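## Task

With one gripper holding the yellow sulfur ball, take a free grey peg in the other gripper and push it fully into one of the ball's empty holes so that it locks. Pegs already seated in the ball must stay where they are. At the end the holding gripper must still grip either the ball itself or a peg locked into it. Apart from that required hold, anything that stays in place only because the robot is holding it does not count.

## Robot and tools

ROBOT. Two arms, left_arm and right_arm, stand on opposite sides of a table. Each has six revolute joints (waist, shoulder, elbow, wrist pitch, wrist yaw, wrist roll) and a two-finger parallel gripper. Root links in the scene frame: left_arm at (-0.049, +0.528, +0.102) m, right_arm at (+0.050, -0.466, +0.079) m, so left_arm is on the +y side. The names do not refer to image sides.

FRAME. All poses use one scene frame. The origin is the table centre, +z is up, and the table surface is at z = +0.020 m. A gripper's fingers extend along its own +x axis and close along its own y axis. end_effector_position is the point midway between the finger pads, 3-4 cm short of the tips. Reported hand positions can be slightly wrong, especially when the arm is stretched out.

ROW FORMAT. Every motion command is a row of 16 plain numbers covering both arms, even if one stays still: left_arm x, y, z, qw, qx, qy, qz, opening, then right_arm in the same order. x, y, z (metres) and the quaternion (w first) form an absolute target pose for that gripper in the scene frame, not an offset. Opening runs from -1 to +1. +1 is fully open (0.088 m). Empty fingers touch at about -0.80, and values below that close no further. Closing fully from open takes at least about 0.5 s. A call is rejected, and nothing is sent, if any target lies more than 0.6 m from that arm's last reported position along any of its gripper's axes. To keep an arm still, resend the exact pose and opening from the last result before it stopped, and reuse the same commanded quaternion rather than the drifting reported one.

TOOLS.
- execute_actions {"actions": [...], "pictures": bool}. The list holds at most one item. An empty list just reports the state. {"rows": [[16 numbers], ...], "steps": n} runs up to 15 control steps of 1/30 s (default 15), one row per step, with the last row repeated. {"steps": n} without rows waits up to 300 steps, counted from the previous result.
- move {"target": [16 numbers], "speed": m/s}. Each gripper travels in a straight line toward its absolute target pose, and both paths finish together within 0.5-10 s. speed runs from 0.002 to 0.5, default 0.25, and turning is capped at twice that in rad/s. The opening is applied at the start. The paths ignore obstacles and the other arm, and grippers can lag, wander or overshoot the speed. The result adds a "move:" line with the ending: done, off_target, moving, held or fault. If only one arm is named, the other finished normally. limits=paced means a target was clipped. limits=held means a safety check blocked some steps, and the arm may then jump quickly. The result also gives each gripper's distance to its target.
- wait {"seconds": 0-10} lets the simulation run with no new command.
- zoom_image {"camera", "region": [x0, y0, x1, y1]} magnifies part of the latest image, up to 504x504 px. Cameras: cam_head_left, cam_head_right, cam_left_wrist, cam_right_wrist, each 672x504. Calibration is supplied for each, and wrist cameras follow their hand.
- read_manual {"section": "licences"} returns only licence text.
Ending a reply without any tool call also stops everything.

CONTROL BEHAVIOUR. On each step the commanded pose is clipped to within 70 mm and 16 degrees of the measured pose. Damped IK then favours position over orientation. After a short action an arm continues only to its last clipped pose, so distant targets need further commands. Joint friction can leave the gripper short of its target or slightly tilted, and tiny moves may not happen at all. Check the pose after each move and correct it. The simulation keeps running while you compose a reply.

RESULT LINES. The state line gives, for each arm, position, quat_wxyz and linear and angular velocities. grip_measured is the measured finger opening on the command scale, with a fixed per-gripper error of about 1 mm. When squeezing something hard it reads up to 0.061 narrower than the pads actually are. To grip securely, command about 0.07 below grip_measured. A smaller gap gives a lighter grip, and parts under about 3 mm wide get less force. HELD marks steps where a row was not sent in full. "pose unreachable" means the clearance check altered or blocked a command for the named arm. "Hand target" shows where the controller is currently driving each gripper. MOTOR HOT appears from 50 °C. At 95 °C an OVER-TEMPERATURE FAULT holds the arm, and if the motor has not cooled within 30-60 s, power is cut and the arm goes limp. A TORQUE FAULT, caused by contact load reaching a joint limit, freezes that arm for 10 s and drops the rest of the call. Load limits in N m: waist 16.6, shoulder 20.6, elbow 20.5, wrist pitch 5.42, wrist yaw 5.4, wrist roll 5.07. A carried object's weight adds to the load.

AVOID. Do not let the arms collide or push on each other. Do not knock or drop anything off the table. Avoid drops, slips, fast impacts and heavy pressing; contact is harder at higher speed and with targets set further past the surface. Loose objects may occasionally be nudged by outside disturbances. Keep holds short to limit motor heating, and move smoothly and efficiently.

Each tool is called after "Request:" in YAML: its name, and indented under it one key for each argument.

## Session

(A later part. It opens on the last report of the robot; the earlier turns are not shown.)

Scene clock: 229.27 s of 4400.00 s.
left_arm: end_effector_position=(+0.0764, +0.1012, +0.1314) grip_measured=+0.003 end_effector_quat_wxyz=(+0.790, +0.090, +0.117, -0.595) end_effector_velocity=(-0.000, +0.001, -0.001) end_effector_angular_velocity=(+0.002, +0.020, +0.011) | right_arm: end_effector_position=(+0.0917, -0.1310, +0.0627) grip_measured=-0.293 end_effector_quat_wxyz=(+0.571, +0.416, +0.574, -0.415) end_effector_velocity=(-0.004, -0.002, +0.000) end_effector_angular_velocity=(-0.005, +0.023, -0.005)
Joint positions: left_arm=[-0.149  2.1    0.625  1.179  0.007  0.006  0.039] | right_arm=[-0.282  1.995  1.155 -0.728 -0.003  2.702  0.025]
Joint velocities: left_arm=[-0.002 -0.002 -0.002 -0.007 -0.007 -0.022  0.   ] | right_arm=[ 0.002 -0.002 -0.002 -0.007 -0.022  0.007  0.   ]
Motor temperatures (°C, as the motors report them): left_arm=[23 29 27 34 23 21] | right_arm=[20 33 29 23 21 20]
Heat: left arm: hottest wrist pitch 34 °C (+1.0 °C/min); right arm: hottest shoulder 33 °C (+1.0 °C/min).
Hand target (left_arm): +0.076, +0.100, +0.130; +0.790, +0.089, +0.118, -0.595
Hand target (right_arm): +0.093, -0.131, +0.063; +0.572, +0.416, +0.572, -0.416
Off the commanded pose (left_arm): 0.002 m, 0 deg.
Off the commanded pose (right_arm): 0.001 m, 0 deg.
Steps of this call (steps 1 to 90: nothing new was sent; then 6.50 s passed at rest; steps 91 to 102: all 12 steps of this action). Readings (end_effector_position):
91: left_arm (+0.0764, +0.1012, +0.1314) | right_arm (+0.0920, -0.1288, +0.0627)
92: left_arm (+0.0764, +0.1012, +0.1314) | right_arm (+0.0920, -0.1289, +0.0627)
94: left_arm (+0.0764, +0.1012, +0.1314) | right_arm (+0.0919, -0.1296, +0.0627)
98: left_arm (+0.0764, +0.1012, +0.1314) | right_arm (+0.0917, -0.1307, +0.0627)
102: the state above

Request:
execute_actions:
  actions: []

Request:
zoom_image:
  camera: "cam_right_wrist"
  region: [250, 270, 470, 420]

Request:
zoom_image:
  camera: "cam_left_wrist"
  region: [380, 130, 480, 210]

Scene clock: 234.00 s of 4400.00 s.
left_arm: end_effector_position=(+0.0764, +0.1012, +0.1314) grip_measured=+0.003 end_effector_quat_wxyz=(+0.790, +0.090, +0.117, -0.595) end_effector_velocity=(-0.002, +0.000, -0.001) end_effector_angular_velocity=(+0.002, +0.020, +0.006) | right_arm: end_effector_position=(+0.0917, -0.1311, +0.0627) grip_measured=-0.293 end_effector_quat_wxyz=(+0.571, +0.416, +0.573, -0.415) end_effector_velocity=(-0.001, -0.005, +0.002) end_effector_angular_velocity=(-0.016, +0.009, +0.005)
Joint positions: left_arm=[-0.149  2.1    0.625  1.179  0.007  0.006  0.039] | right_arm=[-0.282  1.995  1.155 -0.728 -0.003  2.702  0.025]
Joint velocities: left_arm=[-0.007 -0.002 -0.002 -0.007 -0.007 -0.022 -0.   ] | right_arm=[-0.002 -0.007 -0.002 -0.022 -0.007 -0.007 -0.   ]
Motor temperatures (°C, as the motors report them): left_arm=[23 30 27 34 23 21] | right_arm=[20 33 29 23 21 20]
Heat: left arm: hottest wrist pitch 34 °C (+1.0 °C/min); right arm: hottest shoulder 33 °C (+2.0 °C/min).
Hand target (left_arm): +0.076, +0.100, +0.130; +0.790, +0.089, +0.118, -0.595
Hand target (right_arm): +0.093, -0.131, +0.063; +0.572, +0.416, +0.572, -0.416
Off the commanded pose (left_arm): 0.002 m, 0 deg.
Off the commanded pose (right_arm): 0.001 m, 0 deg.
Steps of this call (steps 1 to 90: nothing new was sent; then 1.73 s passed at rest). Readings (end_effector_position):
1: left_arm (+0.0764, +0.1012, +0.1314) | right_arm (+0.0917, -0.1310, +0.0627)
2: left_arm (+0.0764, +0.1012, +0.1314) | right_arm (+0.0917, -0.1311, +0.0627)
4: left_arm (+0.0764, +0.1012, +0.1314) | right_arm (+0.0917, -0.1311, +0.0627)
8: left_arm (+0.0764, +0.1012, +0.1314) | right_arm (+0.0917, -0.1311, +0.0627)
90: the state above
camera_calibration (this result's frames):
cam_left_wrist: T_world_to_cam=[[-0.954272, -0.297392, 0.0303858, 0.10459], [-0.211784, 0.600816, -0.770823, 0.0769192], [0.21098, -0.74201, -0.636325, 0.220389], [0, 0, 0, 1]] pos_world=[0.0695997, 0.148421, 0.196352]
cam_right_wrist: T_world_to_cam=[[-0.925994, -0.377093, 0.0183268, 0.0366311], [-0.352071, 0.880038, 0.318715, 0.160692], [-0.136314, 0.288676, -0.947673, 0.189234], [0, 0, 0, 1]] pos_world=[0.11629, -0.182229, 0.127445]

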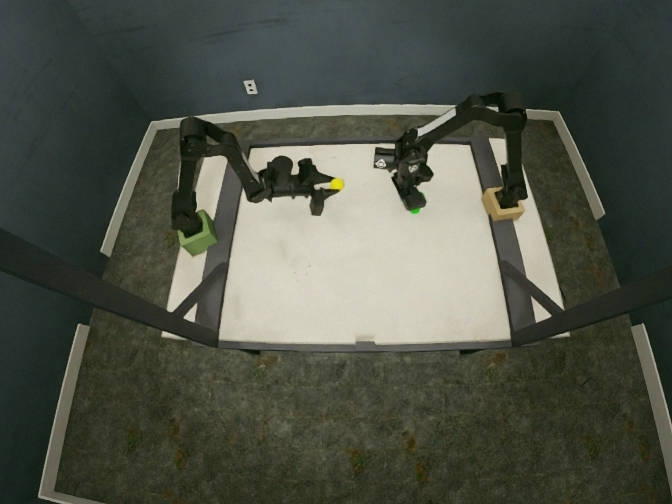

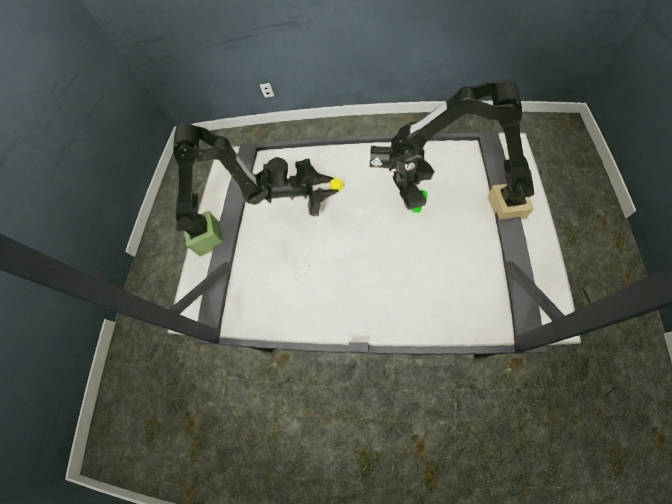

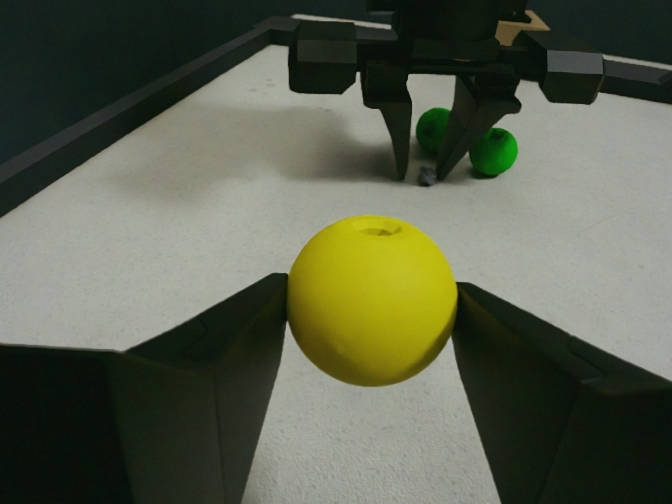

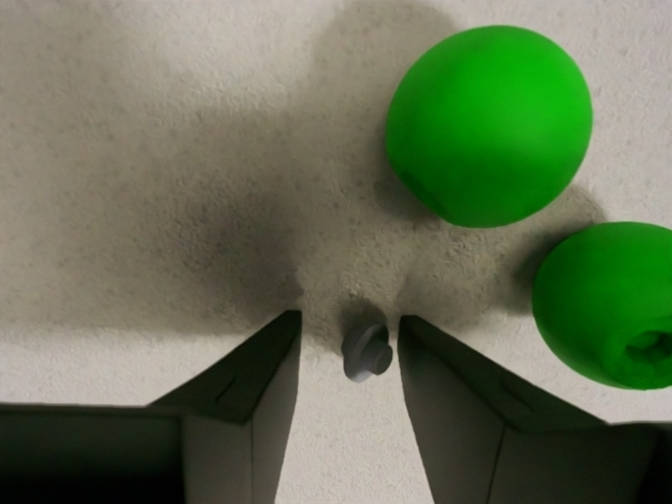

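Region (250, 270, 470, 420) of cam_right_wrist's 672x504 image, scaled by 2.291, with more detail than that image has; it fills the top 344 rows of this view, and the rest is white.

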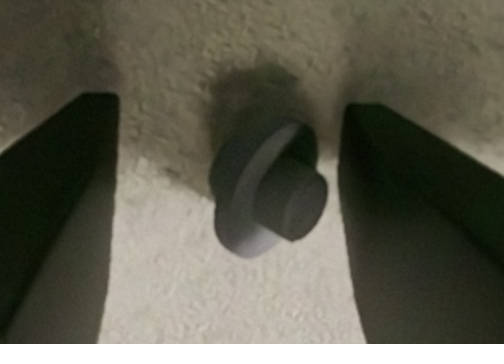

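Region (380, 130, 480, 210) of cam_left_wrist's 672x504 image, scaled by 5.040, with more detail than that image has; it fills the top 403 rows of this view, and the rest is white.

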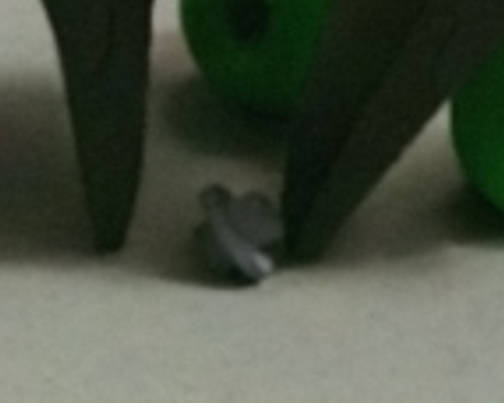

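Request:
move:
  target: [0.076, 0.10, 0.13, 0.7898, 0.0889, 0.1180, -0.5952, -0.07, 0.0925, -0.1315, 0.088, 0.5721, 0.4156, 0.5721, -0.4156, -0.25]
  speed: 0.08

Request:
move:
  target: [0.076, 0.10, 0.13, 0.7898, 0.0889, 0.1180, -0.5952, -0.07, 0.0779, -0.1335, 0.085, 0.6929, -0.1410, 0.6929, 0.1410, -0.575]
  speed: 0.4

Scene clock: 260.63 s of 4400.00 s.
left_arm: end_effector_position=(+0.0764, +0.1012, +0.1314) grip_measured=+0.003 end_effector_quat_wxyz=(+0.790, +0.090, +0.117, -0.595) end_effector_velocity=(-0.002, -0.001, +0.002) end_effector_angular_velocity=(-0.012, +0.016, +0.006) | right_arm: end_effector_position=(+0.0914, -0.1338, +0.0839) grip_measured=-0.253 end_effector_quat_wxyz=(+0.573, +0.411, +0.571, -0.420) end_effector_velocity=(-0.003, -0.000, +0.001) end_effector_angular_velocity=(+0.000, +0.022, +0.005)
Joint positions: left_arm=[-0.149  2.1    0.625  1.179  0.007  0.006  0.039] | right_arm=[-0.282  1.954  1.193 -0.823 -0.003  2.702  0.027]
Joint velocities: left_arm=[-0.007 -0.002 -0.002  0.007 -0.007 -0.022 -0.   ] | right_arm=[-0.002 -0.002  0.002 -0.007 -0.022 -0.007 -0.   ]
Motor temperatures (°C, as the motors report them): left_arm=[23 30 27 35 23 21] | right_arm=[20 35 29 22 21 20]
Heat: left arm: hottest wrist pitch 35 °C (+1.0 °C/min); right arm: hottest shoulder 35 °C (+3.0 °C/min).
Hand target (left_arm): +0.076, +0.100, +0.130; +0.790, +0.089, +0.118, -0.595
Hand target (right_arm): +0.092, -0.131, +0.088; +0.572, +0.416, +0.572, -0.416
Off the commanded pose (left_arm): 0.002 m, 0 deg.
Off the commanded pose (right_arm): 0.005 m, 1 deg.
After step 90, 22.87 s passed at rest.
move: done
camera_calibration (this result's frames):
cam_left_wrist: T_world_to_cam=[[-0.954272, -0.297392, 0.0303858, 0.10459], [-0.211784, 0.600816, -0.770823, 0.0769192], [0.21098, -0.74201, -0.636325, 0.220389], [0, 0, 0, 1]] pos_world=[0.0695997, 0.148421, 0.196352]
cam_right_wrist: T_world_to_cam=[[-0.925952, -0.376759, 0.0258, 0.0343111], [-0.351475, 0.884767, 0.306027, 0.157871], [-0.138125, 0.274298, -0.951673, 0.208599], [0, 0, 0, 1]] pos_world=[0.116071, -0.18397, 0.14932]

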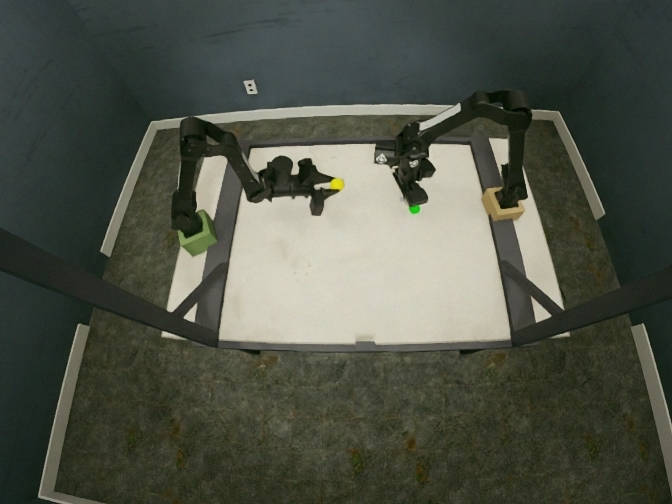

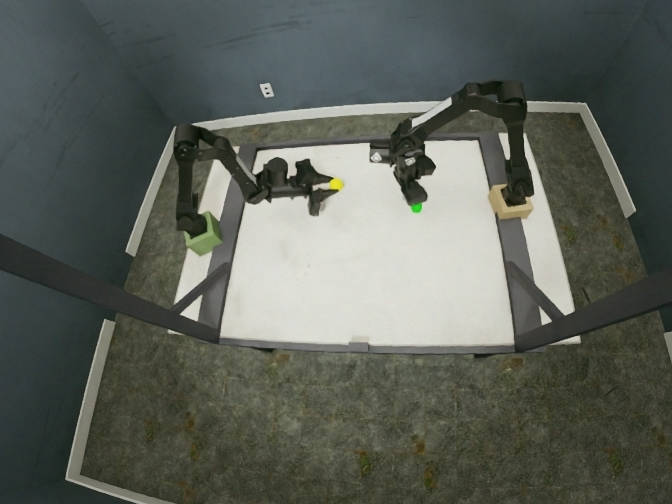

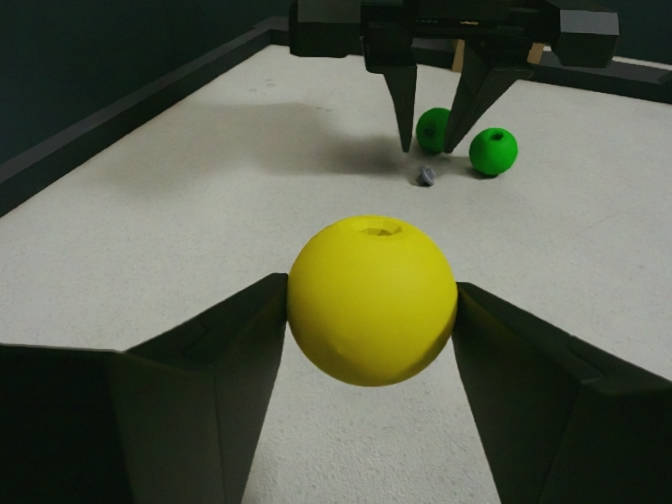

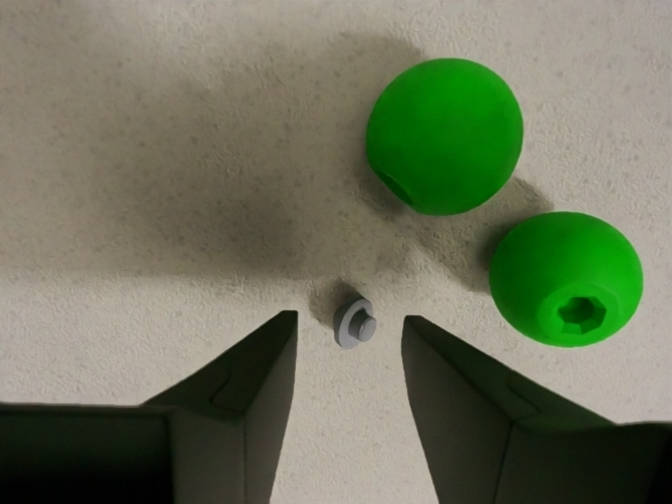

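Scene clock: 263.17 s of 4400.00 s.
left_arm: end_effector_position=(+0.0764, +0.1012, +0.1314) grip_measured=+0.003 end_effector_quat_wxyz=(+0.790, +0.090, +0.117, -0.595) end_effector_velocity=(-0.000, +0.001, +0.001) end_effector_angular_velocity=(+0.001, +0.005, +0.007) | right_arm: end_effector_position=(+0.0788, -0.1318, +0.0835) grip_measured=-0.572 end_effector_quat_wxyz=(+0.693, -0.140, +0.694, +0.138) end_effector_velocity=(-0.000, +0.001, +0.000) end_effector_angular_velocity=(+0.008, +0.007, +0.020)
Joint positions: left_arm=[-0.149  2.1    0.625  1.179  0.007  0.006  0.039] | right_arm=[-0.243  1.95   1.185 -0.81  -0.     1.089  0.011]
Joint velocities: left_arm=[-0.002 -0.007 -0.002 -0.007 -0.007 -0.007  0.   ] | right_arm=[-0.002 -0.002 -0.002  0.007 -0.007 -0.022 -0.   ]
Motor temperatures (°C, as the motors report them): left_arm=[23 30 27 35 23 21] | right_arm=[20 36 29 22 21 20]
Heat: left arm: hottest wrist pitch 35 °C (+1.0 °C/min); right arm: hottest shoulder 36 °C (+4.1 °C/min).
Hand target (left_arm): +0.076, +0.100, +0.130; +0.790, +0.089, +0.118, -0.595
Hand target (right_arm): +0.078, -0.133, +0.085; +0.693, -0.141, +0.693, +0.141
Off the commanded pose (left_arm): 0.002 m, 0 deg.
Off the commanded pose (right_arm): 0.002 m, 0 deg.
move: done
camera_calibration (this result's frames):
cam_left_wrist: T_world_to_cam=[[-0.954272, -0.297392, 0.0303858, 0.10459], [-0.211784, 0.600816, -0.770823, 0.0769192], [0.21098, -0.74201, -0.636325, 0.220389], [0, 0, 0, 1]] pos_world=[0.0695997, 0.148421, 0.196352]
cam_right_wrist: T_world_to_cam=[[0.450738, -0.892433, 0.0199732, -0.15257], [-0.849258, -0.421826, 0.317529, 0.0178173], [-0.274948, -0.160085, -0.948038, 0.159151], [0, 0, 0, 1]] pos_world=[0.127659, -0.103165, 0.148271]

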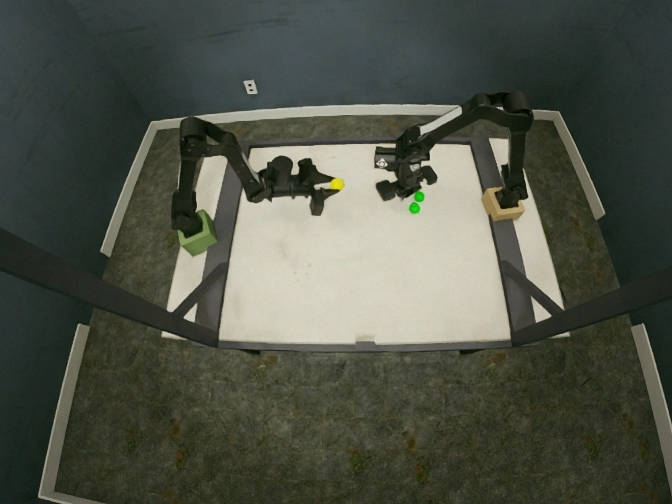

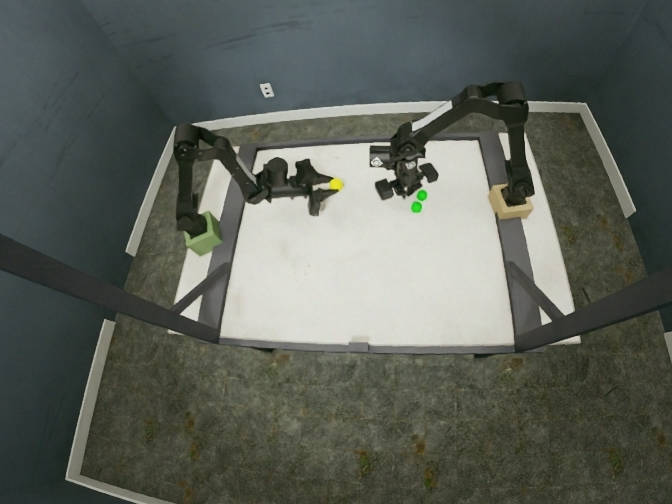

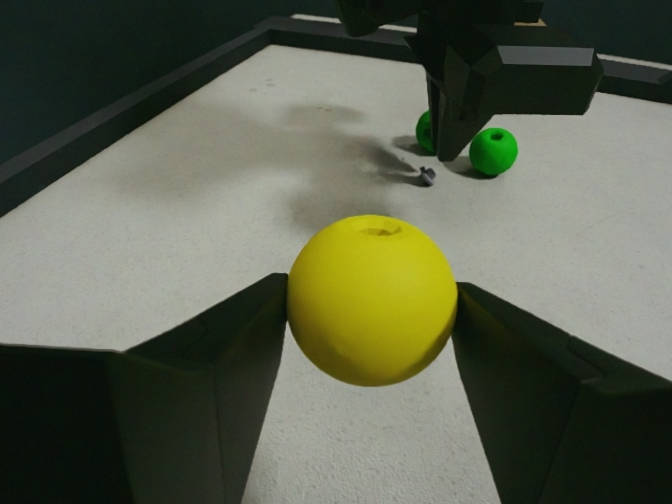

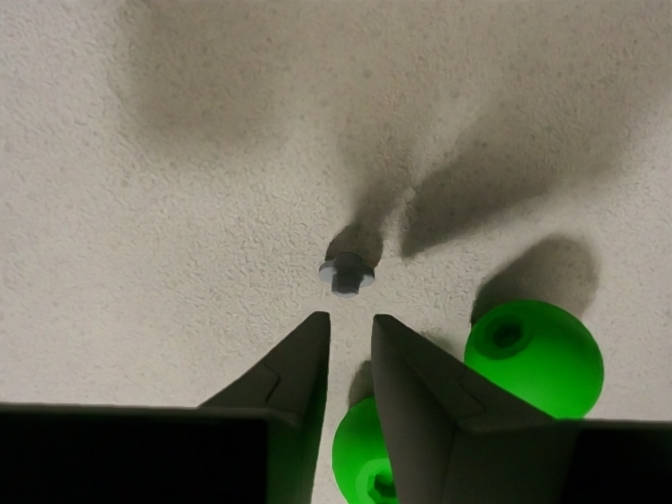

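Request:
zoom_image:
  camera: "cam_right_wrist"
  region: [290, 230, 410, 350]

Request:
zoom_image:
  camera: "cam_left_wrist"
  region: [390, 110, 490, 200]

Region (290, 230, 410, 350) of cam_right_wrist's 672x504 image, scaled by 4.200, with more detail than that image has.

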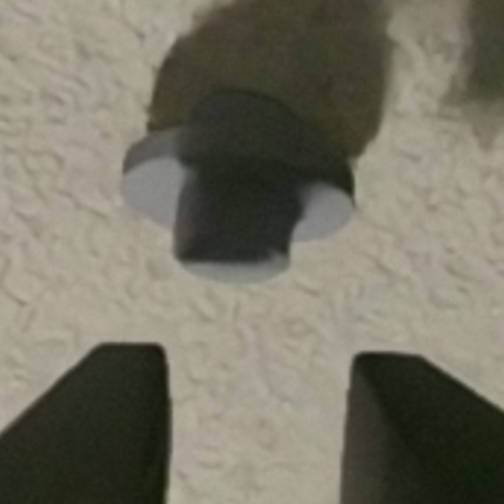

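Region (390, 110, 490, 200) of cam_left_wrist's 672x504 image, scaled by 5.040, with more detail than that image has; it fills the top 454 rows of this view, and the rest is white.

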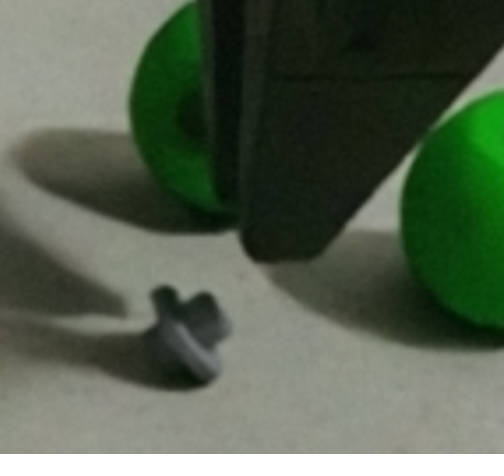

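Request:
move:
  target: [0.076, 0.10, 0.13, 0.7898, 0.0889, 0.1180, -0.5952, -0.07, 0.0788, -0.1352, 0.0655, 0.6929, -0.1410, 0.6929, 0.1410, -0.575]
  speed: 0.03

Request:
zoom_image:
  camera: "cam_right_wrist"
  region: [290, 240, 410, 360]

Request:
zoom_image:
  camera: "cam_left_wrist"
  region: [390, 120, 480, 200]

Scene clock: 278.80 s of 4400.00 s.
left_arm: end_effector_position=(+0.0764, +0.1012, +0.1314) grip_measured=+0.003 end_effector_quat_wxyz=(+0.790, +0.090, +0.117, -0.595) end_effector_velocity=(+0.000, -0.001, +0.003) end_effector_angular_velocity=(-0.009, -0.012, +0.002) | right_arm: end_effector_position=(+0.0788, -0.1311, +0.0716) grip_measured=-0.572 end_effector_quat_wxyz=(+0.695, -0.134, +0.691, +0.147) end_effector_velocity=(-0.002, +0.001, -0.001) end_effector_angular_velocity=(+0.004, +0.022, +0.005)
Joint positions: left_arm=[-0.149  2.1    0.625  1.179  0.007  0.006  0.039] | right_arm=[-0.243  1.959  1.143 -0.735 -0.     1.085  0.011]
Joint velocities: left_arm=[-0.002 -0.002  0.002  0.007 -0.007  0.007 -0.   ] | right_arm=[-0.002  0.002 -0.002  0.007 -0.022 -0.007 -0.   ]
Motor temperatures (°C, as the motors report them): left_arm=[23 30 27 35 23 21] | right_arm=[20 38 29 22 21 20]
Heat: left arm: hottest wrist pitch 35 °C (+1.0 °C/min); right arm: hottest shoulder 38 °C (+6.0 °C/min).
Hand target (left_arm): +0.076, +0.100, +0.130; +0.790, +0.089, +0.118, -0.595
Hand target (right_arm): +0.079, -0.135, +0.066; +0.693, -0.141, +0.693, +0.141
Off the commanded pose (left_arm): 0.002 m, 0 deg.
Off the commanded pose (right_arm): 0.007 m, 1 deg.
After step 90, 11.73 s passed at rest.
move: done
camera_calibration (this result's frames):
cam_left_wrist: T_world_to_cam=[[-0.954272, -0.297392, 0.0303858, 0.10459], [-0.211784, 0.600816, -0.770823, 0.0769192], [0.21098, -0.74201, -0.636325, 0.220389], [0, 0, 0, 1]] pos_world=[0.0695997, 0.148421, 0.196352]
cam_right_wrist: T_world_to_cam=[[0.454459, -0.890767, -0.000424041, -0.150312], [-0.848119, -0.432846, 0.305514, 0.0212758], [-0.272326, -0.138484, -0.952187, 0.150972], [0, 0, 0, 1]] pos_world=[0.127469, -0.103777, 0.13719]

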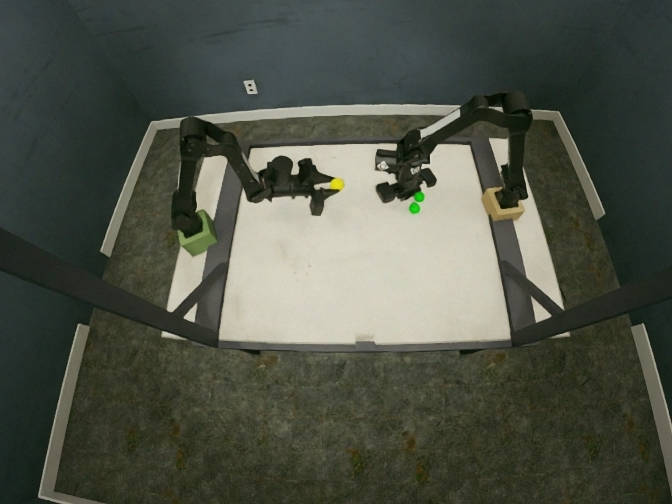

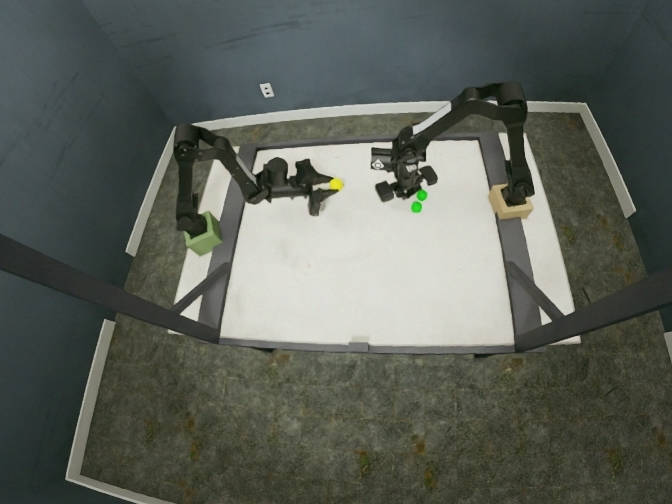

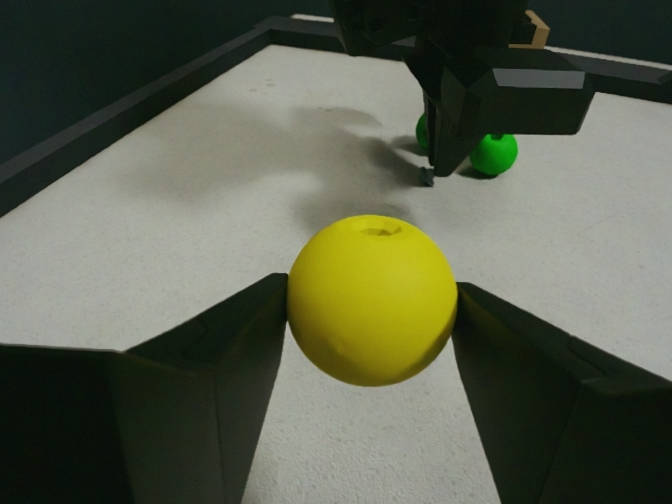

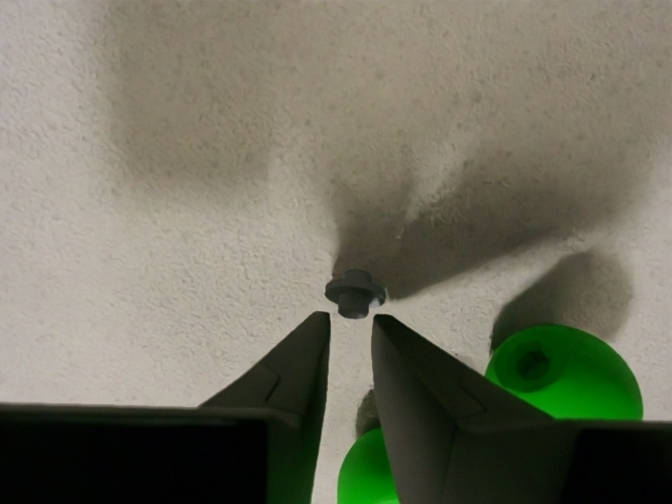

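Region (290, 240, 410, 360) of cam_right_wrist's 672x504 image, scaled by 4.200, with more detail than that image has.

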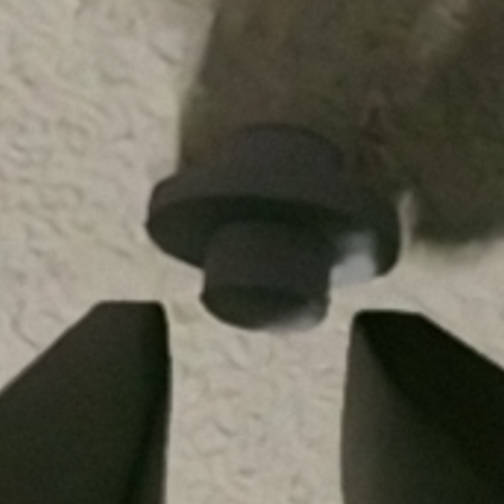

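Region (390, 120, 480, 200) of cam_left_wrist's 672x504 image, scaled by 5.600, with more detail than that image has.

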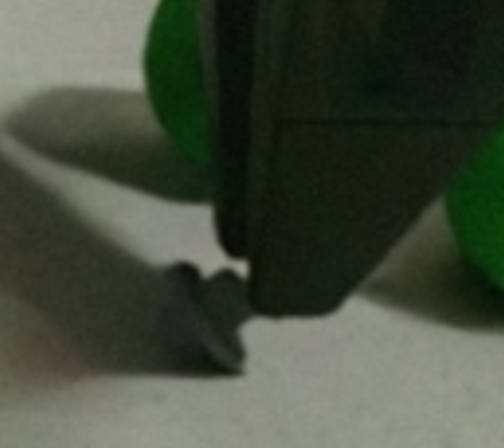

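Request:
move:
  target: [0.076, 0.10, 0.13, 0.7898, 0.0889, 0.1180, -0.5952, -0.07, 0.0790, -0.1357, 0.0594, 0.6929, -0.1410, 0.6929, 0.1410, -0.585]
  speed: 0.015

Request:
zoom_image:
  camera: "cam_right_wrist"
  region: [290, 250, 410, 370]

Request:
zoom_image:
  camera: "cam_left_wrist"
  region: [390, 120, 480, 200]

Scene clock: 290.00 s of 4400.00 s.
left_arm: end_effector_position=(+0.0764, +0.1012, +0.1314) grip_measured=+0.003 end_effector_quat_wxyz=(+0.790, +0.090, +0.117, -0.595) end_effector_velocity=(-0.002, +0.000, -0.001) end_effector_angular_velocity=(+0.004, +0.011, -0.007) | right_arm: end_effector_position=(+0.0788, -0.1314, +0.0657) grip_measured=-0.582 end_effector_quat_wxyz=(+0.695, -0.134, +0.691, +0.148) end_effector_velocity=(-0.001, +0.001, -0.001) end_effector_angular_velocity=(+0.004, +0.022, +0.000)
Joint positions: left_arm=[-0.149  2.1    0.625  1.179  0.007  0.006  0.039] | right_arm=[-0.243  1.97   1.132 -0.712 -0.     1.084  0.01 ]
Joint velocities: left_arm=[-0.002 -0.002 -0.002 -0.007  0.007 -0.007 -0.   ] | right_arm=[-0.007  0.002 -0.002  0.007 -0.022 -0.007  0.   ]
Motor temperatures (°C, as the motors report them): left_arm=[23 30 27 35 23 21] | right_arm=[20 37 29 22 21 20]
Heat: left arm: hottest wrist pitch 35 °C (+1.0 °C/min); right arm: hottest shoulder 37 °C (+4.0 °C/min).
Hand target (left_arm): +0.076, +0.100, +0.130; +0.790, +0.089, +0.118, -0.595
Hand target (right_arm): +0.079, -0.136, +0.060; +0.693, -0.141, +0.693, +0.141
Off the commanded pose (left_arm): 0.002 m, 0 deg.
Off the commanded pose (right_arm): 0.008 m, 1 deg.
After step 90, 7.10 s passed at rest.
move: done
camera_calibration (this result's frames):
cam_left_wrist: T_world_to_cam=[[-0.954272, -0.297392, 0.0303858, 0.10459], [-0.211784, 0.600816, -0.770823, 0.0769192], [0.21098, -0.74201, -0.636325, 0.220389], [0, 0, 0, 1]] pos_world=[0.0695997, 0.148421, 0.196352]
cam_right_wrist: T_world_to_cam=[[0.455139, -0.89042, -0.000739527, -0.150577], [-0.847803, -0.433609, 0.305309, 0.0228233], [-0.272174, -0.138331, -0.952253, 0.145253], [0, 0, 0, 1]] pos_world=[0.127417, -0.104087, 0.131238]

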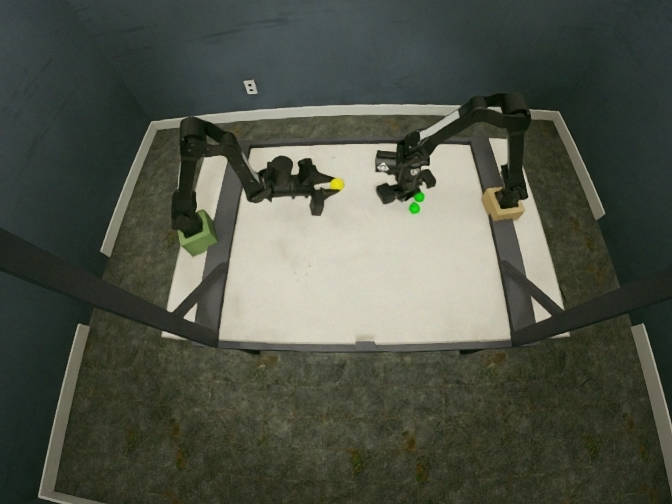

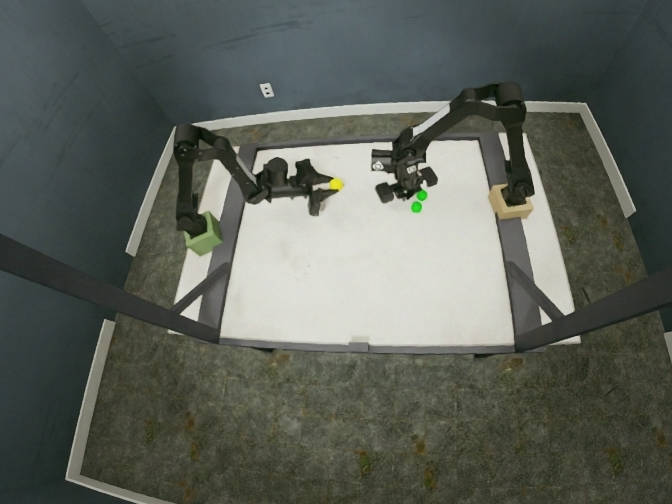

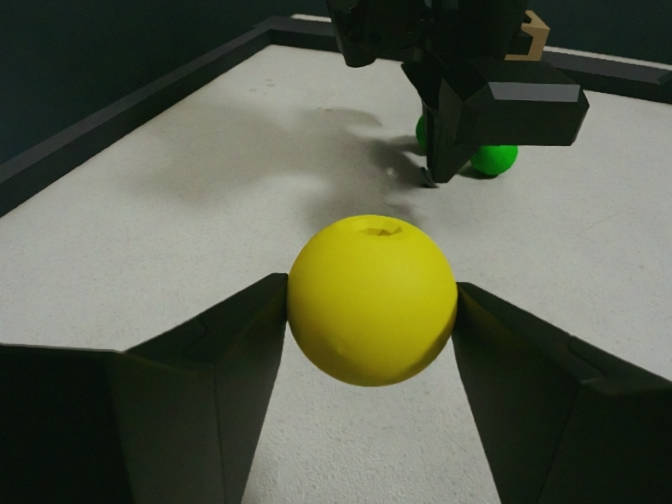

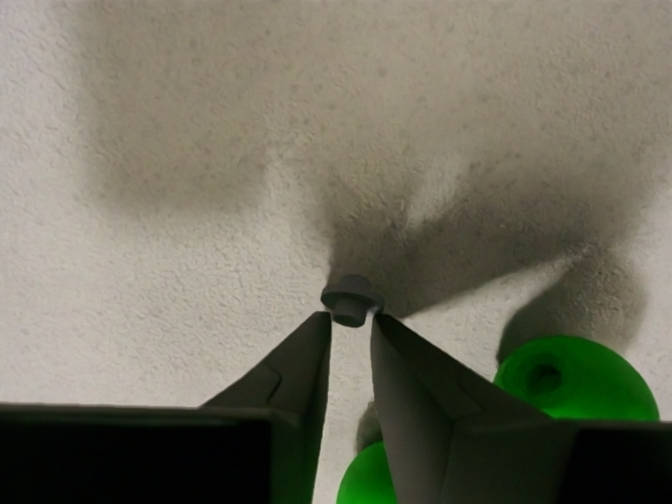

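Region (290, 250, 410, 370) of cam_right_wrist's 672x504 image, scaled by 4.200, with more detail than that image has.

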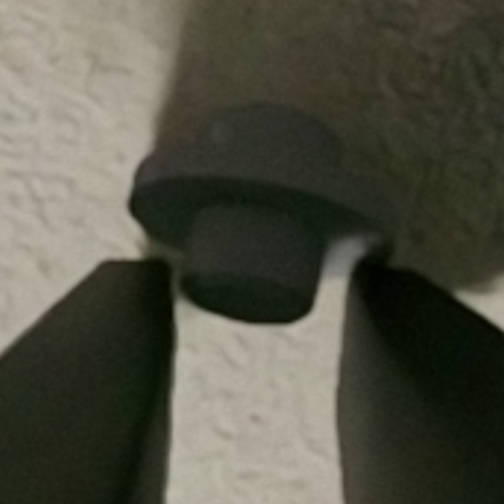

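Region (390, 120, 480, 200) of cam_left_wrist's 672x504 image, scaled by 5.600, with more detail than that image has.

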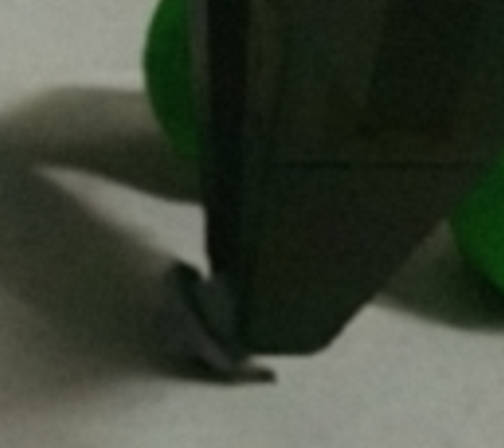

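Request:
move:
  target: [0.076, 0.10, 0.13, 0.7898, 0.0889, 0.1180, -0.5952, -0.07, 0.0850, -0.1335, 0.0594, 0.6929, -0.1410, 0.6929, 0.1410, -0.585]
  speed: 0.01

Request:
zoom_image:
  camera: "cam_right_wrist"
  region: [290, 250, 410, 370]

Request:
zoom_image:
  camera: "cam_left_wrist"
  region: [390, 120, 480, 200]

Scene clock: 299.07 s of 4400.00 s.
left_arm: end_effector_position=(+0.0764, +0.1012, +0.1314) grip_measured=+0.003 end_effector_quat_wxyz=(+0.790, +0.090, +0.117, -0.595) end_effector_velocity=(-0.000, +0.000, -0.001) end_effector_angular_velocity=(+0.010, +0.008, +0.007) | right_arm: end_effector_position=(+0.0841, -0.1329, +0.0631) grip_measured=-0.582 end_effector_quat_wxyz=(+0.694, -0.137, +0.692, +0.145) end_effector_velocity=(-0.002, +0.001, +0.000) end_effector_angular_velocity=(+0.008, +0.006, +0.010)
Joint positions: left_arm=[-0.149  2.1    0.625  1.179  0.007  0.006  0.039] | right_arm=[-0.259  1.978  1.132 -0.712 -0.     1.067  0.01 ]
Joint velocities: left_arm=[-0.002 -0.007  0.002 -0.022 -0.007 -0.007 -0.   ] | right_arm=[ 0.002 -0.002 -0.002  0.007 -0.007 -0.007 -0.   ]
Motor temperatures (°C, as the motors report them): left_arm=[23 30 27 35 23 21] | right_arm=[20 36 29 22 21 20]
Heat: left arm: hottest wrist pitch 35 °C (+0.0 °C/min); right arm: hottest shoulder 36 °C (+2.0 °C/min).
Hand target (left_arm): +0.076, +0.100, +0.130; +0.790, +0.089, +0.118, -0.595
Hand target (right_arm): +0.085, -0.134, +0.059; +0.693, -0.141, +0.693, +0.141
Off the commanded pose (left_arm): 0.002 m, 0 deg.
Off the commanded pose (right_arm): 0.004 m, 1 deg.
After step 90, 4.80 s passed at rest.
move: done
camera_calibration (this result's frames):
cam_left_wrist: T_world_to_cam=[[-0.954272, -0.297392, 0.0303858, 0.10459], [-0.211784, 0.600816, -0.770823, 0.0769192], [0.21098, -0.74201, -0.636325, 0.220389], [0, 0, 0, 1]] pos_world=[0.0695997, 0.148421, 0.196352]
cam_right_wrist: T_world_to_cam=[[0.456496, -0.889702, 0.00648859, -0.154805], [-0.846989, -0.432325, 0.309361, 0.0272271], [-0.272434, -0.146718, -0.950923, 0.142888], [0, 0, 0, 1]] pos_world=[0.132656, -0.104995, 0.128456]

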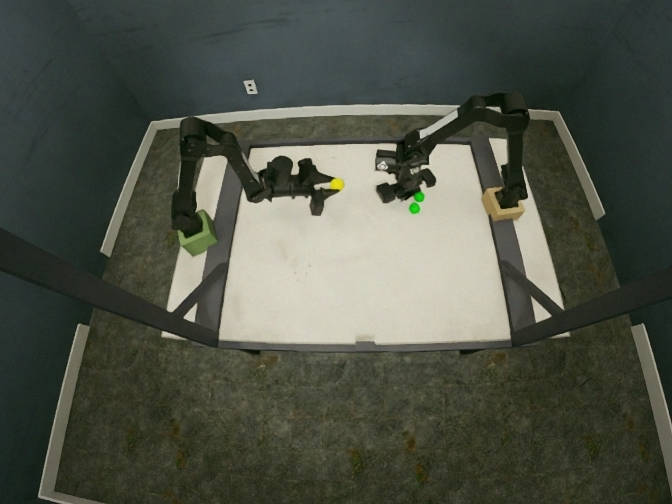

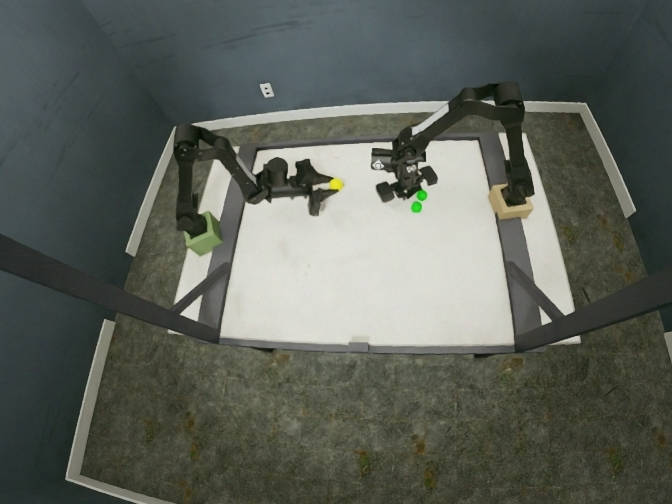

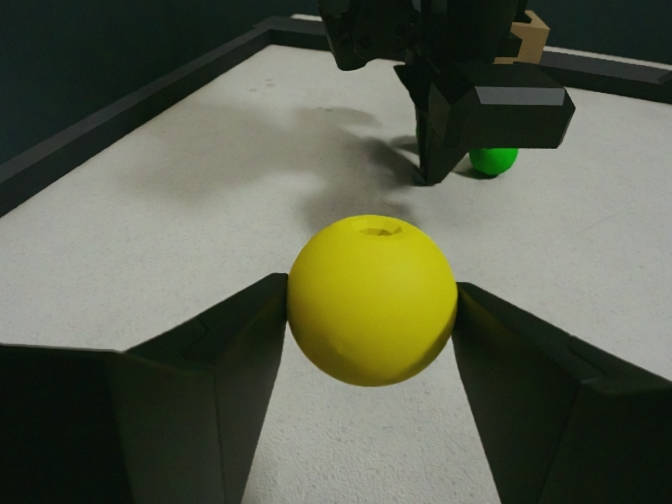

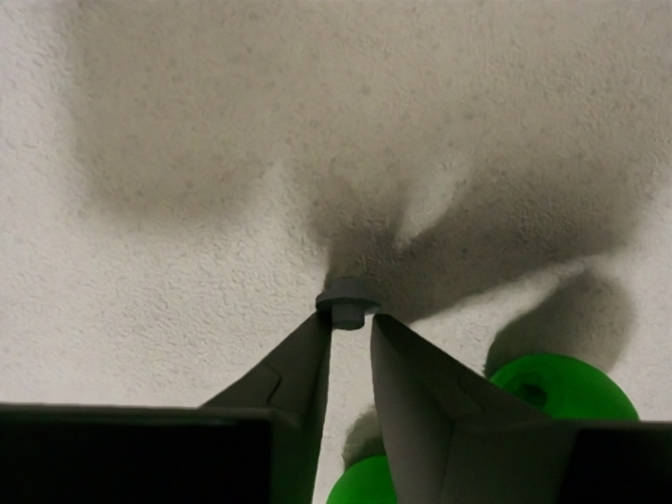

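Region (290, 250, 410, 370) of cam_right_wrist's 672x504 image, scaled by 4.200, with more detail than that image has.

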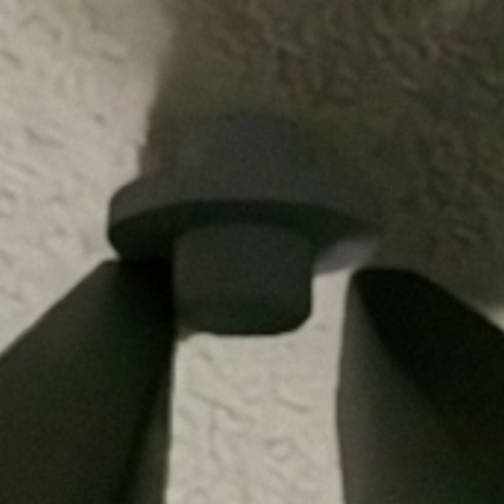

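Region (390, 120, 480, 200) of cam_left_wrist's 672x504 image, scaled by 5.600, with more detail than that image has.

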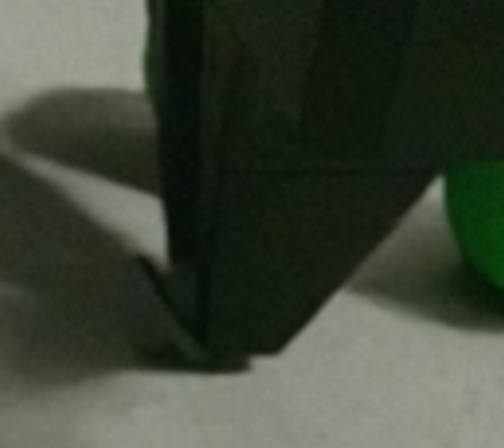

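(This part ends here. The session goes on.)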